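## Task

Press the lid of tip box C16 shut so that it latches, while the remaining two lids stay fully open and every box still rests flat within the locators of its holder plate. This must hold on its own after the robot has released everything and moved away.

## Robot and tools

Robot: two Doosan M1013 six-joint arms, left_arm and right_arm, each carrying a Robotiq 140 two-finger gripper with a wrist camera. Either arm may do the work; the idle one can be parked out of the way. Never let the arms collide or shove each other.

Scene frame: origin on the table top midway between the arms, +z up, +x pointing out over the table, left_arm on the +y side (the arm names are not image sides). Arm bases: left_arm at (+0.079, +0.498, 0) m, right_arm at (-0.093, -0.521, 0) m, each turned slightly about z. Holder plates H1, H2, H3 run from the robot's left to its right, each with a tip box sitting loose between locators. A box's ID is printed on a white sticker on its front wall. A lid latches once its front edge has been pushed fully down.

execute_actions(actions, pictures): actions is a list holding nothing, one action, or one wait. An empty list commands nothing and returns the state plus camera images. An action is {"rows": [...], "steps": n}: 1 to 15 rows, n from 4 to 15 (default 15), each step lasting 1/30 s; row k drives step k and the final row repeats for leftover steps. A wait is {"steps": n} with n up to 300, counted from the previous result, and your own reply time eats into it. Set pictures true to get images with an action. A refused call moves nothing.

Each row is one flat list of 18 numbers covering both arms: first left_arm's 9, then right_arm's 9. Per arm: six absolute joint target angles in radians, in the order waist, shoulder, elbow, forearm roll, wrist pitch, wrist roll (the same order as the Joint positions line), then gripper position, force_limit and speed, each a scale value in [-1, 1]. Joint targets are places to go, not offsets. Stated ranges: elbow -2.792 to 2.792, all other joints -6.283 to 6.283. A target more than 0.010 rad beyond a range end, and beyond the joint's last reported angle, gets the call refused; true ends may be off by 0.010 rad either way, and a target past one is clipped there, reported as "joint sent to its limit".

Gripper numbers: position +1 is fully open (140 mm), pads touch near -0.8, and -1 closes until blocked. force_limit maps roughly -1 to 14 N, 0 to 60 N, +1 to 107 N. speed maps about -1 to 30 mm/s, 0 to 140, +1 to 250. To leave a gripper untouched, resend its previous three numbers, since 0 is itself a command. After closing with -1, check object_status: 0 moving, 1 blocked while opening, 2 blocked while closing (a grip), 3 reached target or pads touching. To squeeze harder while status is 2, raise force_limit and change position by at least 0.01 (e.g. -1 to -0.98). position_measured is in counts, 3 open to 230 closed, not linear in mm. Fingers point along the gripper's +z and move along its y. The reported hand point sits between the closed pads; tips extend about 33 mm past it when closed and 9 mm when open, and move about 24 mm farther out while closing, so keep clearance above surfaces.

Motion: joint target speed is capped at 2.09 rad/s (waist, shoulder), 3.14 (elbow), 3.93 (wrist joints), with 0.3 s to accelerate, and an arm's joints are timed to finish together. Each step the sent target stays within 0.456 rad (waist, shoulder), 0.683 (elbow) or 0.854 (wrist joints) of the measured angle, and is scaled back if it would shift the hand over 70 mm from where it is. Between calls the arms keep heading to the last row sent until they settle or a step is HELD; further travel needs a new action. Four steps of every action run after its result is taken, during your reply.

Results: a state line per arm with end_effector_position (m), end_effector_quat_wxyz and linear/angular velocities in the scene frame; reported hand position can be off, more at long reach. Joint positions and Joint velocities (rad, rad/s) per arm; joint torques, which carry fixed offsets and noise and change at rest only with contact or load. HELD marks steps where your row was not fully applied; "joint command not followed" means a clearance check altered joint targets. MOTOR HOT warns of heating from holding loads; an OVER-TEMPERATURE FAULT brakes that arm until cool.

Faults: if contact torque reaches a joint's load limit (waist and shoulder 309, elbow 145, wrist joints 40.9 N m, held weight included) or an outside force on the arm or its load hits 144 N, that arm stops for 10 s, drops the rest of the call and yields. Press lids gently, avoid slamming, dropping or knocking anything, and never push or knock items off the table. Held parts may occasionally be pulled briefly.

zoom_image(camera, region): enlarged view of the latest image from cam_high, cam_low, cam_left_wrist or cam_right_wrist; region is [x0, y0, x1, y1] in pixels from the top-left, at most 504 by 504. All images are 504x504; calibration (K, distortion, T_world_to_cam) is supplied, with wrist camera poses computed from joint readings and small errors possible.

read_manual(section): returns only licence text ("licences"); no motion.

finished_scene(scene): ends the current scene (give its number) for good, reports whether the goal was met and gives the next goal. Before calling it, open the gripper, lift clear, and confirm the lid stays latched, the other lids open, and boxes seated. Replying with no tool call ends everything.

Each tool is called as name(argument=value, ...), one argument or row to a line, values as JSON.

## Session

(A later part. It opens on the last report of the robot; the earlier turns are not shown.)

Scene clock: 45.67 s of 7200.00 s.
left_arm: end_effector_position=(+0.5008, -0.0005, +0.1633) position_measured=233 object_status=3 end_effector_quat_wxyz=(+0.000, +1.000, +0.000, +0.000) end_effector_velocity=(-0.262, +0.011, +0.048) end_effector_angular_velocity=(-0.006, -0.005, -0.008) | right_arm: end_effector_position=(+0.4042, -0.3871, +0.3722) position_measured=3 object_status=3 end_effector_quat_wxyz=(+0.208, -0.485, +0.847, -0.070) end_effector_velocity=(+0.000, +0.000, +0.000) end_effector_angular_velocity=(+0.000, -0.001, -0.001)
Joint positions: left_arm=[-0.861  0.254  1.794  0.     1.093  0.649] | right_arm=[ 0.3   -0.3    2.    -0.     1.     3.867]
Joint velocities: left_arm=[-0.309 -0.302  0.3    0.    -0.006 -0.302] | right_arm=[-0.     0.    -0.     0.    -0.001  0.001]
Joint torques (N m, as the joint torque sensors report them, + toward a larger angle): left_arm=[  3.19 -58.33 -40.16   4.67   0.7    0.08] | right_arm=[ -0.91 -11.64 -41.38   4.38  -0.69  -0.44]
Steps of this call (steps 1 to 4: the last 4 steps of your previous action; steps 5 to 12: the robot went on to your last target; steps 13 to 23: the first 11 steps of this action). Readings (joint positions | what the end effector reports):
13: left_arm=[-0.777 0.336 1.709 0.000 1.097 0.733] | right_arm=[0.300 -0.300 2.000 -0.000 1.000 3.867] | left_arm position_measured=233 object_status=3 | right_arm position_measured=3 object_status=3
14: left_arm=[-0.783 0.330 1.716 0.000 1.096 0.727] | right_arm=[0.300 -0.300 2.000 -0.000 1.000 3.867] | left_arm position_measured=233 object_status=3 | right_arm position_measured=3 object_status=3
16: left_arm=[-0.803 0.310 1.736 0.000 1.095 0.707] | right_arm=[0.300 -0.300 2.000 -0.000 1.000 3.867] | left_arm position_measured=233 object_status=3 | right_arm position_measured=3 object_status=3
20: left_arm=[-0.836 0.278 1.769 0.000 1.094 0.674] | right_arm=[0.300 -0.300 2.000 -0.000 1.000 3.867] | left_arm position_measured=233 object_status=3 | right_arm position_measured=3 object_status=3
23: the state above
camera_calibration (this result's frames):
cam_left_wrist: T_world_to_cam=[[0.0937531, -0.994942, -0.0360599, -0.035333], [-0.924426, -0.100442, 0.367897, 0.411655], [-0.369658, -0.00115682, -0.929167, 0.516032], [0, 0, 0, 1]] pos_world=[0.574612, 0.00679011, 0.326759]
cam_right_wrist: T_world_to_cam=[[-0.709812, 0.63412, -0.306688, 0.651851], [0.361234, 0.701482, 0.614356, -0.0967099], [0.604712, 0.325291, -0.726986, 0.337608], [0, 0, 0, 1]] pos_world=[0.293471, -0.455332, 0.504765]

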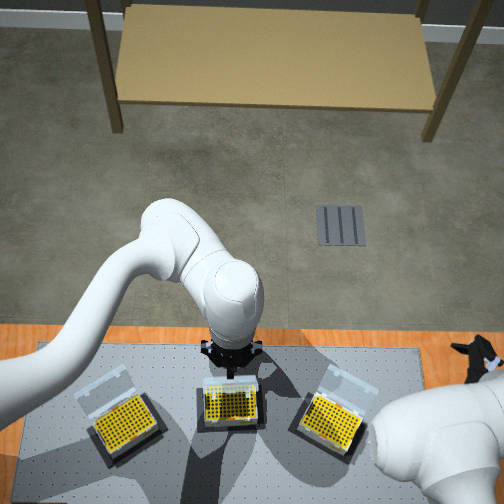

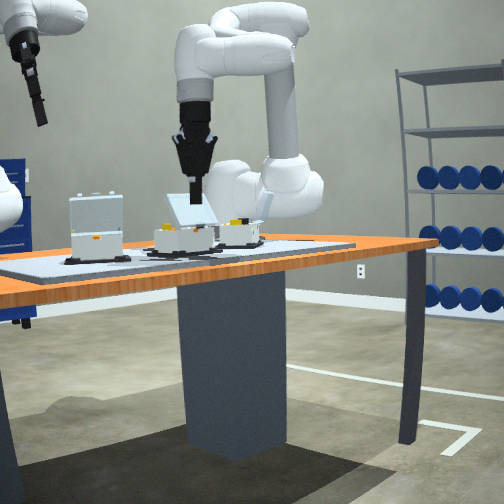

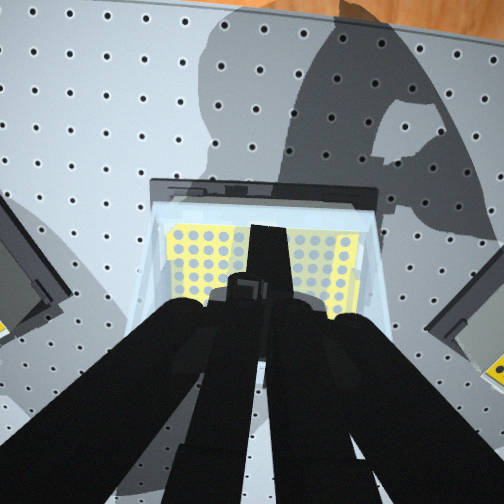

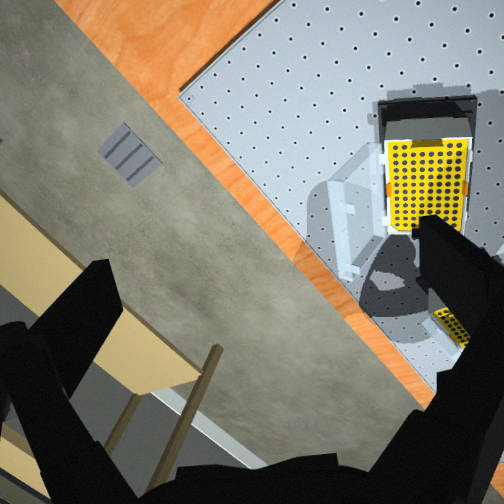

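Lid tipping. Continue to P4.

execute_actions(
  actions=[
    {"rows":[[-0.975,0.1787,1.8963,0,1.0666,0.536,-1,0,0.3,0.3,-0.3,2.0,0,1.0,3.867,1,-0.5,0.3]]},
  ],
  pictures=true,
)

zoom_image(
  camera="cam_low",
  region=[130, 150, 270, 280],
)

Scene clock: 46.27 s of 7200.00 s.
left_arm: end_effector_position=(+0.4143, +0.0002, +0.1600) position_measured=233 object_status=3 end_effector_quat_wxyz=(+0.000, +1.000, -0.000, -0.000) end_effector_velocity=(+0.000, +0.000, +0.001) end_effector_angular_velocity=(-0.003, -0.002, +0.002) | right_arm: end_effector_position=(+0.4042, -0.3871, +0.3722) position_measured=3 object_status=3 end_effector_quat_wxyz=(+0.208, -0.485, +0.847, -0.070) end_effector_velocity=(-0.000, -0.000, -0.000) end_effector_angular_velocity=(-0.000, +0.000, +0.001)
Joint positions: left_arm=[-0.975  0.179  1.896 -0.     1.067  0.536] | right_arm=[ 0.3   -0.3    2.     0.     1.     3.867]
Joint velocities: left_arm=[ 0.    -0.003  0.     0.    -0.001 -0.002] | right_arm=[-0.    -0.     0.001  0.    -0.    -0.001]
Joint torques (N m, as the joint torque sensors report them, + toward a larger angle): left_arm=[  0.7  -51.5  -37.55   4.29   0.34   0.31] | right_arm=[ -1.39 -11.95 -41.33   4.49  -0.59  -0.35]
Steps of this call (steps 1 to 4: the last 4 steps of your previous action; steps 5 to 7: the robot went on to your last target; steps 8 to 18: the first 11 steps of this action). Readings (joint positions | what the end effector reports):
8: left_arm=[-0.875 0.241 1.807 0.000 1.093 0.635] | right_arm=[0.300 -0.300 2.000 -0.000 1.000 3.867] | left_arm position_measured=233 object_status=3 | right_arm position_measured=3 object_status=3
9: left_arm=[-0.881 0.237 1.813 0.000 1.091 0.629] | right_arm=[0.300 -0.300 2.000 -0.000 1.000 3.867] | left_arm position_measured=233 object_status=3 | right_arm position_measured=3 object_status=3
11: left_arm=[-0.916 0.215 1.844 0.000 1.082 0.594] | right_arm=[0.300 -0.300 2.000 0.000 1.000 3.867] | left_arm position_measured=233 object_status=3 | right_arm position_measured=3 object_status=3
15: left_arm=[-0.974 0.179 1.896 -0.000 1.067 0.537] | right_arm=[0.300 -0.300 2.000 0.000 1.000 3.867] | left_arm position_measured=233 object_status=3 | right_arm position_measured=3 object_status=3
18: the state above
camera_calibration (this result's frames):
cam_left_wrist: T_world_to_cam=[[0.0928436, -0.995026, -0.0361047, -0.0263105], [-0.924444, -0.0996135, 0.368077, 0.332923], [-0.369842, -0.000796815, -0.929094, 0.481102], [0, 0, 0, 1]] pos_world=[0.488143, 0.00736733, 0.323498]
cam_right_wrist: T_world_to_cam=[[-0.709797, 0.634138, -0.306687, 0.65186], [0.361251, 0.701472, 0.614357, -0.0967145], [0.604719, 0.325278, -0.726986, 0.337601], [0, 0, 0, 1]] pos_world=[0.293473, -0.455341, 0.504765]

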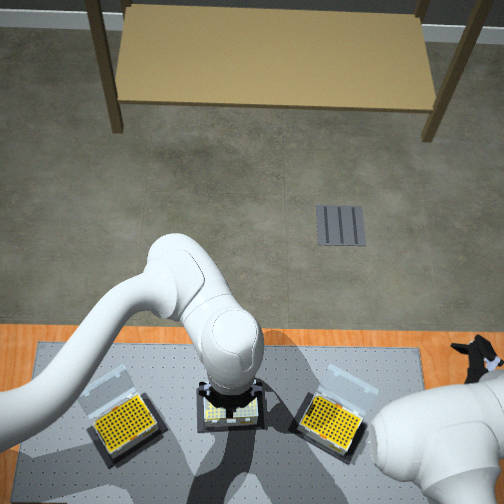

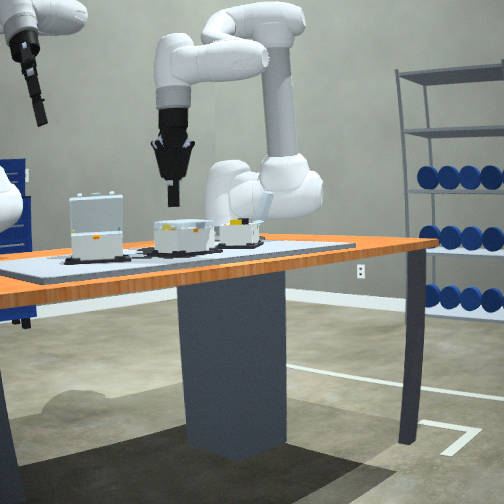

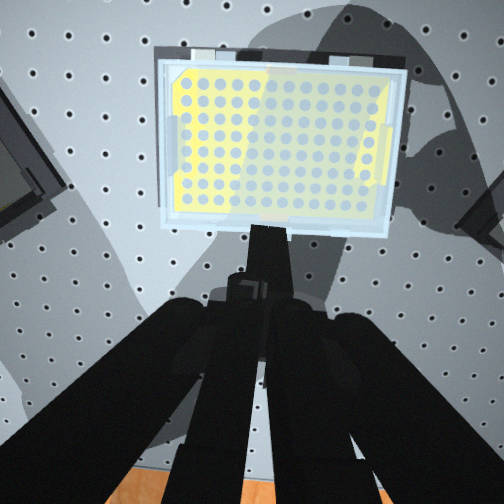

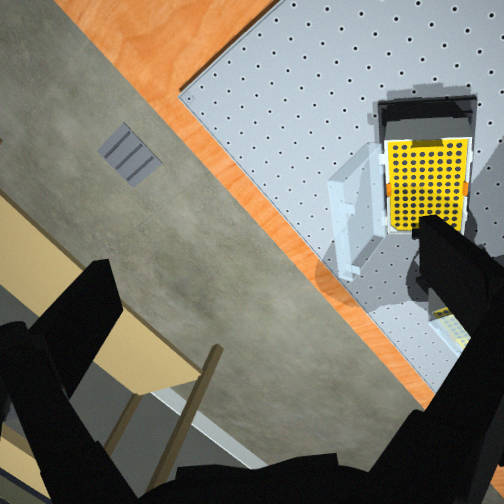

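Region (130, 150, 270, 280) of cam_low's 504x504 image, scaled by 3.600, with more detail than that image has; it fills the top 468 rows of this view, and the rest is white.

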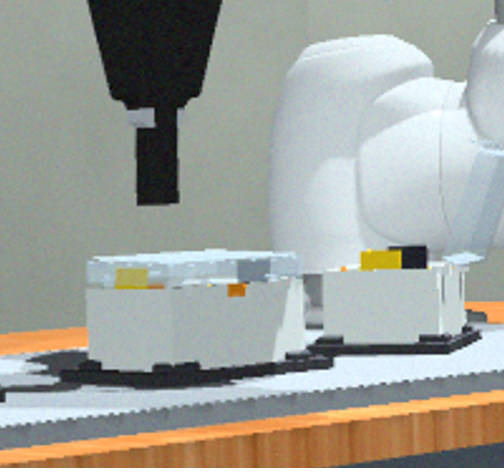

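execute_actions(
  actions=[
    {"rows":[[-0.975,0.2077,1.929,0,1.0047,0.536,-1,0,0.3,0.3,-0.3,2.0,0,1.0,3.867,1,-0.5,0.3]],"steps":12},
  ],
)

execute_actions(
  actions=[
    {"rows":[[-0.975,0.211,1.933,0,0.9975,0.536,-1,0,0.3,0.3,-0.3,2.0,0,1.0,3.867,1,-0.5,0.3]],"steps":10},
  ],
)

Scene clock: 46.67 s of 7200.00 s.
left_arm: end_effector_position=(+0.4142, -0.0000, +0.1272) position_measured=233 object_status=3 end_effector_quat_wxyz=(+0.000, +1.000, -0.000, +0.000) end_effector_velocity=(-0.000, +0.001, -0.003) end_effector_angular_velocity=(+0.002, +0.001, -0.001) | right_arm: end_effector_position=(+0.4042, -0.3871, +0.3722) position_measured=3 object_status=3 end_effector_quat_wxyz=(+0.208, -0.485, +0.847, -0.070) end_effector_velocity=(+0.001, +0.000, +0.001) end_effector_angular_velocity=(-0.001, -0.002, +0.002)
Joint positions: left_arm=[-0.975  0.207  1.929 -0.     1.005  0.536] | right_arm=[ 0.3   -0.3    2.     0.     1.     3.867]
Joint velocities: left_arm=[ 0.     0.003  0.002  0.    -0.002  0.001] | right_arm=[ 0.     0.    -0.001 -0.    -0.001 -0.002]
Joint torques (N m, as the joint torque sensors report them, + toward a larger angle): left_arm=[  2.56 -54.67 -38.36   4.11   0.3    0.26] | right_arm=[ -0.61 -11.34 -41.58   4.42  -0.66  -0.41]
Steps of this call (steps 1 to 4: the last 4 steps of your previous action; steps 5 to 12: the first 8 steps of this action). Readings (joint positions | what the end effector reports):
5: left_arm=[-0.975 0.179 1.897 -0.000 1.065 0.536] | right_arm=[0.300 -0.300 2.000 0.000 1.000 3.867] | left_arm position_measured=233 object_status=3 | right_arm position_measured=3 object_status=3
6: left_arm=[-0.975 0.184 1.903 -0.000 1.053 0.536] | right_arm=[0.300 -0.300 2.000 0.000 1.000 3.867] | left_arm position_measured=233 object_status=3 | right_arm position_measured=3 object_status=3
8: left_arm=[-0.975 0.203 1.924 -0.000 1.015 0.536] | right_arm=[0.300 -0.300 2.000 0.000 1.000 3.867] | left_arm position_measured=233 object_status=3 | right_arm position_measured=3 object_status=3
12: the state above

Scene clock: 47.00 s of 7200.00 s.
left_arm: end_effector_position=(+0.4141, +0.0002, +0.1231) position_measured=233 object_status=3 end_effector_quat_wxyz=(+0.000, +1.000, -0.000, +0.000) end_effector_velocity=(+0.000, -0.001, -0.000) end_effector_angular_velocity=(-0.004, -0.002, -0.000) | right_arm: end_effector_position=(+0.4042, -0.3871, +0.3722) position_measured=3 object_status=3 end_effector_quat_wxyz=(+0.208, -0.485, +0.847, -0.070) end_effector_velocity=(+0.000, +0.000, -0.000) end_effector_angular_velocity=(-0.000, +0.000, +0.000)
Joint positions: left_arm=[-0.975  0.211  1.933 -0.     0.998  0.536] | right_arm=[ 0.3   -0.3    2.     0.     1.     3.867]
Joint velocities: left_arm=[-0.001 -0.     0.001 -0.001 -0.005 -0.   ] | right_arm=[ 0.  0. -0. -0.  0. -0.]
Joint torques (N m, as the joint torque sensors report them, + toward a larger angle): left_arm=[  3.98 -50.26 -36.24   3.81   0.16   0.47] | right_arm=[ -0.6  -11.86 -41.3    4.39  -0.73  -0.47]
Steps of this call (steps 1 to 4: the last 4 steps of your previous action; steps 5 to 10: the first 6 steps of this action). Readings (joint positions | what the end effector reports):
5: left_arm=[-0.975 0.208 1.929 -0.000 1.004 0.536] | right_arm=[0.300 -0.300 2.000 0.000 1.000 3.867] | left_arm position_measured=233 object_status=3 | right_arm position_measured=3 object_status=3
6: left_arm=[-0.975 0.209 1.931 -0.000 1.001 0.536] | right_arm=[0.300 -0.300 2.000 0.000 1.000 3.867] | left_arm position_measured=233 object_status=3 | right_arm position_measured=3 object_status=3
8: left_arm=[-0.975 0.211 1.933 -0.000 0.998 0.536] | right_arm=[0.300 -0.300 2.000 0.000 1.000 3.867] | left_arm position_measured=233 object_status=3 | right_arm position_measured=3 object_status=3
10: the state above

Slight contact. 3 mm more.

execute_actions(
  actions=[
    {"rows":[[-0.975,0.2137,1.936,0,0.992,0.536,-1,0,0.3,0.3,-0.3,2.0,0,1.0,3.867,1,-0.5,0.3]],"steps":10},
  ],
  pictures=true,
)

zoom_image(
  camera="cam_low",
  region=[140, 190, 240, 270],
)

Scene clock: 57.47 s of 7200.00 s.
left_arm: end_effector_position=(+0.4142, +0.0001, +0.1223) position_measured=233 object_status=3 end_effector_quat_wxyz=(+0.000, +1.000, -0.000, +0.000) end_effector_velocity=(+0.000, +0.000, -0.000) end_effector_angular_velocity=(-0.000, -0.001, +0.001) | right_arm: end_effector_position=(+0.4042, -0.3871, +0.3722) position_measured=3 object_status=3 end_effector_quat_wxyz=(+0.208, -0.485, +0.847, -0.070) end_effector_velocity=(+0.000, +0.000, +0.001) end_effector_angular_velocity=(+0.000, -0.001, -0.000)
Joint positions: left_arm=[-0.975  0.212  1.934 -0.     0.996  0.536] | right_arm=[ 0.3   -0.3    2.    -0.     1.     3.867]
Joint velocities: left_arm=[ 0.    -0.     0.001  0.001 -0.001 -0.001] | right_arm=[-0.     0.    -0.001  0.     0.001  0.   ]
Joint torques (N m, as the joint torque sensors report them, + toward a larger angle): left_arm=[  3.75 -34.1  -26.42   4.16  -2.61   0.43] | right_arm=[ -0.92 -11.56 -41.58   4.32  -0.67  -0.37]
FORCE FAULT: contact force on the left arm reached its limit, and that arm stopped for 10 seconds. The contact can be on any part of that arm, not only on its tool. That arm's remaining commands of this call were not run. That arm holds still and accepts commands again. Move the arm away from the contact; if what it grips holds it there, let go first. Pushing or pulling that hard again can fault the arm again.
Kept back: nothing.
The stop of the left arm began at step 14 of this call (marked STOPPED below). From that step on that arm followed nothing that you had sent. 4 of its steps, steps kept back included, did not run and will not run. The other arm was sent all steps of this action in this call, none kept back. Nothing is kept back now, and the robot has no last target.
Steps of this call (steps 1 to 4: the last 4 steps of your previous action; steps 5 to 7: the robot went on to your last target; steps 8 to 13: the first 6 steps of this action; steps 14 to 17: the last 4 steps of this action, not kept back; steps 18 to 314: the stop continued). Readings (joint positions | what the end effector reports):
8: left_arm=[-0.975 0.211 1.933 -0.000 0.997 0.536] | right_arm=[0.300 -0.300 2.000 0.000 1.000 3.867] | left_arm position_measured=233 object_status=3 | right_arm position_measured=3 object_status=3
9: left_arm=[-0.975 0.212 1.934 -0.000 0.995 0.536] | right_arm=[0.300 -0.300 2.000 0.000 1.000 3.867] | left_arm position_measured=233 object_status=3 | right_arm position_measured=3 object_status=3
11: left_arm=[-0.975 0.213 1.935 -0.000 0.993 0.536] | right_arm=[0.300 -0.300 2.000 0.000 1.000 3.867] | left_arm position_measured=233 object_status=3 | right_arm position_measured=3 object_status=3
14: left_arm=[-0.975 0.212 1.934 -0.000 0.995 0.536] | right_arm=[0.300 -0.300 2.000 0.000 1.000 3.867] | left_arm position_measured=233 object_status=3 | right_arm position_measured=3 object_status=3 STOPPED (the left arm)
15: left_arm=[-0.975 0.212 1.934 -0.000 0.995 0.536] | right_arm=[0.300 -0.300 2.000 -0.000 1.000 3.867] | left_arm position_measured=233 object_status=3 | right_arm position_measured=3 object_status=3
314: the state above
camera_calibration (this result's frames):
cam_left_wrist: T_world_to_cam=[[0.0927418, -0.995049, -0.0357267, -0.027699], [-0.924534, -0.0993793, 0.367913, 0.346716], [-0.369642, -0.00109042, -0.929173, 0.445982], [0, 0, 0, 1]] pos_world=[0.487973, 0.00738085, 0.285844]
cam_right_wrist: T_world_to_cam=[[-0.709812, 0.634135, -0.306658, 0.651853], [0.361281, 0.701478, 0.614333, -0.0967047], [0.604684, 0.325271, -0.727019, 0.337599], [0, 0, 0, 1]] pos_world=[0.29349, -0.455338, 0.504746]

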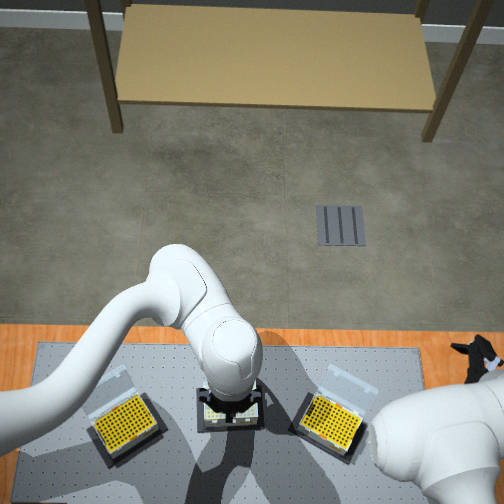

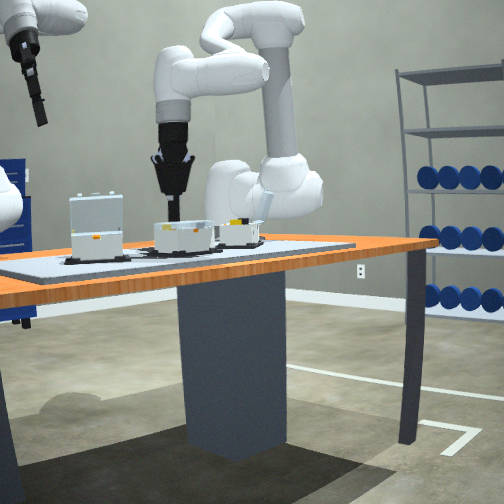

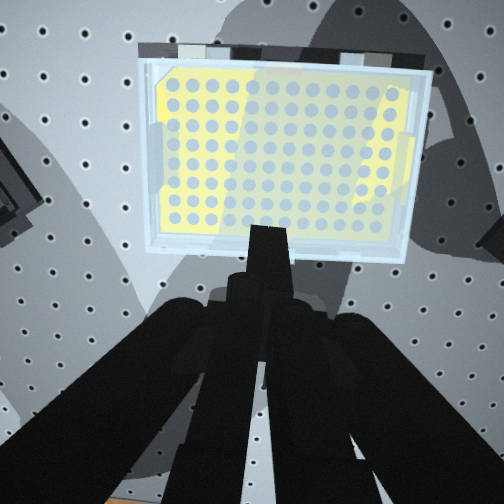

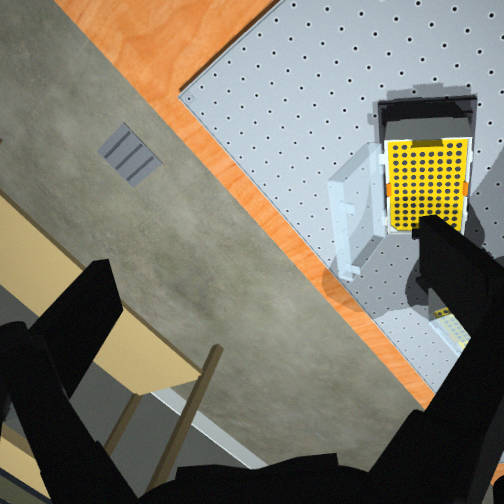

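Region (140, 190, 240, 270) of cam_low's 504x504 image, scaled by 5.040, with more detail than that image has; it fills the top 403 rows of this view, and the rest is white.

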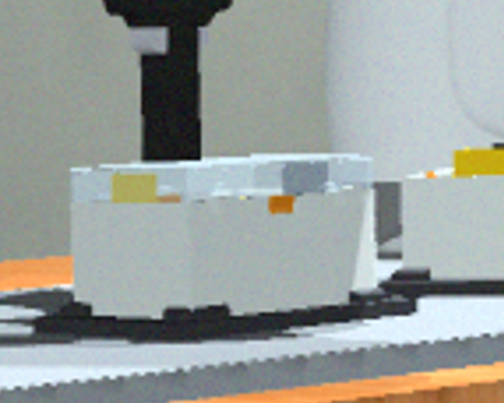

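Fully pressed at the front edge with 144 N, so it is down. Retreat.

execute_actions(
  actions=[
    {"rows":[[-0.975,0.1,1.8,0,1.24,0.536,-1,0,0.3,0.3,-0.3,2.0,0,1.0,3.867,1,-0.5,0.3]],"steps":12},
  ],
)

execute_actions(
  actions=[
    {"rows":[[-0.975,-0.1,1.55,0,1.69,0.536,-1,0,0.3,0.3,-0.3,2.0,0,1.0,3.867,1,-0.5,0.3]]},
  ],
  pictures=true,
)

finished_scene(
  scene=1,
)

Scene clock: 58.00 s of 7200.00 s.
left_arm: end_effector_position=(+0.4116, +0.0044, +0.2372) position_measured=233 object_status=3 end_effector_quat_wxyz=(+0.001, +1.000, -0.000, +0.001) end_effector_velocity=(-0.029, +0.048, +0.422) end_effector_angular_velocity=(-0.015, -0.009, -0.001) | right_arm: end_effector_position=(+0.4042, -0.3871, +0.3722) position_measured=3 object_status=3 end_effector_quat_wxyz=(+0.208, -0.485, +0.847, -0.070) end_effector_velocity=(+0.000, +0.000, +0.000) end_effector_angular_velocity=(-0.000, -0.001, +0.001)
Joint positions: left_arm=[-0.975  0.116  1.819 -0.     1.205  0.536] | right_arm=[ 0.3   -0.3    2.     0.     1.     3.867]
Joint velocities: left_arm=[-0.    -0.346 -0.414 -0.     0.742  0.   ] | right_arm=[ 0.    -0.     0.     0.    -0.001 -0.   ]
Joint torques (N m, as the joint torque sensors report them, + toward a larger angle): left_arm=[ -1.04 -21.65 -28.92   2.79   0.29   0.07] | right_arm=[ -1.26 -12.03 -41.4    4.43  -0.61  -0.35]
Steps of this call (steps 1 to 8: nothing new was sent; steps 9 to 16: the first 8 steps of this action). Readings (joint positions | what the end effector reports):
9: left_arm=[-0.975 0.211 1.933 -0.000 0.997 0.536] | right_arm=[0.300 -0.300 2.000 0.000 1.000 3.867] | left_arm position_measured=233 object_status=3 | right_arm position_measured=3 object_status=3
10: left_arm=[-0.975 0.206 1.927 -0.000 1.009 0.536] | right_arm=[0.300 -0.300 2.000 -0.000 1.000 3.867] | left_arm position_measured=233 object_status=3 | right_arm position_measured=3 object_status=3
12: left_arm=[-0.975 0.177 1.892 -0.000 1.072 0.536] | right_arm=[0.300 -0.300 2.000 0.000 1.000 3.867] | left_arm position_measured=233 object_status=3 | right_arm position_measured=3 object_status=3
16: the state above

Scene clock: 58.50 s of 7200.00 s.
left_arm: end_effector_position=(+0.3825, +0.0535, +0.4255) position_measured=233 object_status=3 end_effector_quat_wxyz=(+0.001, +1.000, -0.000, +0.000) end_effector_velocity=(-0.125, +0.210, +0.514) end_effector_angular_velocity=(-0.002, -0.001, +0.001) | right_arm: end_effector_position=(+0.4042, -0.3871, +0.3722) position_measured=3 object_status=3 end_effector_quat_wxyz=(+0.208, -0.485, +0.847, -0.070) end_effector_velocity=(-0.000, -0.000, +0.000) end_effector_angular_velocity=(-0.000, +0.000, -0.000)
Joint positions: left_arm=[-0.975 -0.035  1.631 -0.     1.544  0.536] | right_arm=[ 0.3   -0.3    2.    -0.     1.     3.867]
Joint velocities: left_arm=[-0.    -0.417 -0.519  0.     0.934 -0.001] | right_arm=[-0.    -0.    -0.001 -0.     0.001  0.   ]
Joint torques (N m, as the joint torque sensors report them, + toward a larger angle): left_arm=[  0.7  -32.33 -41.55   4.57   0.75   0.83] | right_arm=[ -0.42 -11.27 -41.49   4.38  -0.74  -0.42]
Steps of this call (steps 1 to 4: the last 4 steps of your previous action; steps 5 to 15: the first 11 steps of this action). Readings (joint positions | what the end effector reports):
5: left_arm=[-0.975 0.100 1.800 -0.000 1.241 0.536] | right_arm=[0.300 -0.300 2.000 0.000 1.000 3.867] | left_arm position_measured=233 object_status=3 | right_arm position_measured=3 object_status=3
6: left_arm=[-0.975 0.095 1.794 -0.000 1.253 0.536] | right_arm=[0.300 -0.300 2.000 0.000 1.000 3.867] | left_arm position_measured=233 object_status=3 | right_arm position_measured=3 object_status=3
8: left_arm=[-0.975 0.067 1.758 -0.000 1.316 0.536] | right_arm=[0.300 -0.300 2.000 0.000 1.000 3.867] | left_arm position_measured=233 object_status=3 | right_arm position_measured=3 object_status=3
12: left_arm=[-0.975 0.007 1.684 -0.000 1.448 0.536] | right_arm=[0.300 -0.300 2.000 -0.000 1.000 3.867] | left_arm position_measured=233 object_status=3 | right_arm position_measured=3 object_status=3
15: the state above
camera_calibration (this result's frames):
cam_left_wrist: T_world_to_cam=[[0.0927405, -0.995088, -0.0346134, 0.0387492], [-0.924763, -0.0989678, 0.367449, 0.211464], [-0.36907, -0.00206823, -0.929399, 0.715973], [0, 0, 0, 1]] pos_world=[0.456205, 0.0609678, 0.589064]
cam_right_wrist: T_world_to_cam=[[-0.709807, 0.634143, -0.306655, 0.651853], [0.361288, 0.701472, 0.614335, -0.0967104], [0.604686, 0.325268, -0.727018, 0.337597], [0, 0, 0, 1]] pos_world=[0.29349, -0.455338, 0.504746]

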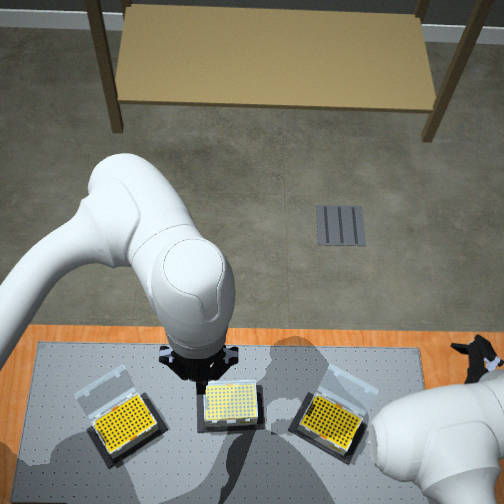

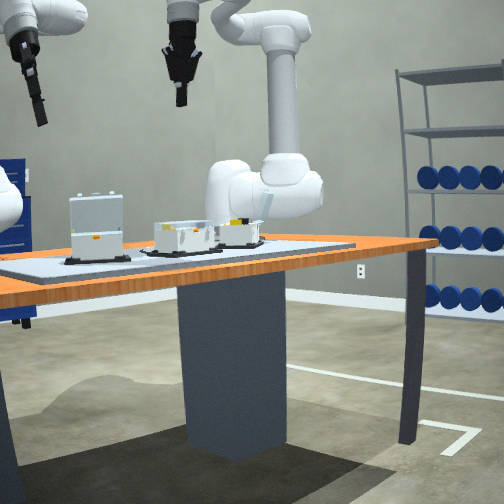

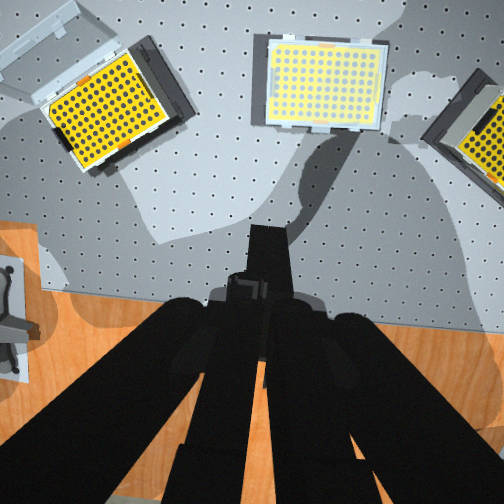

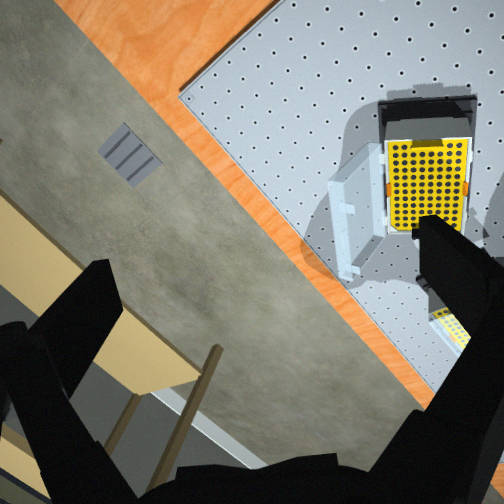

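The scene is finished: the task was done.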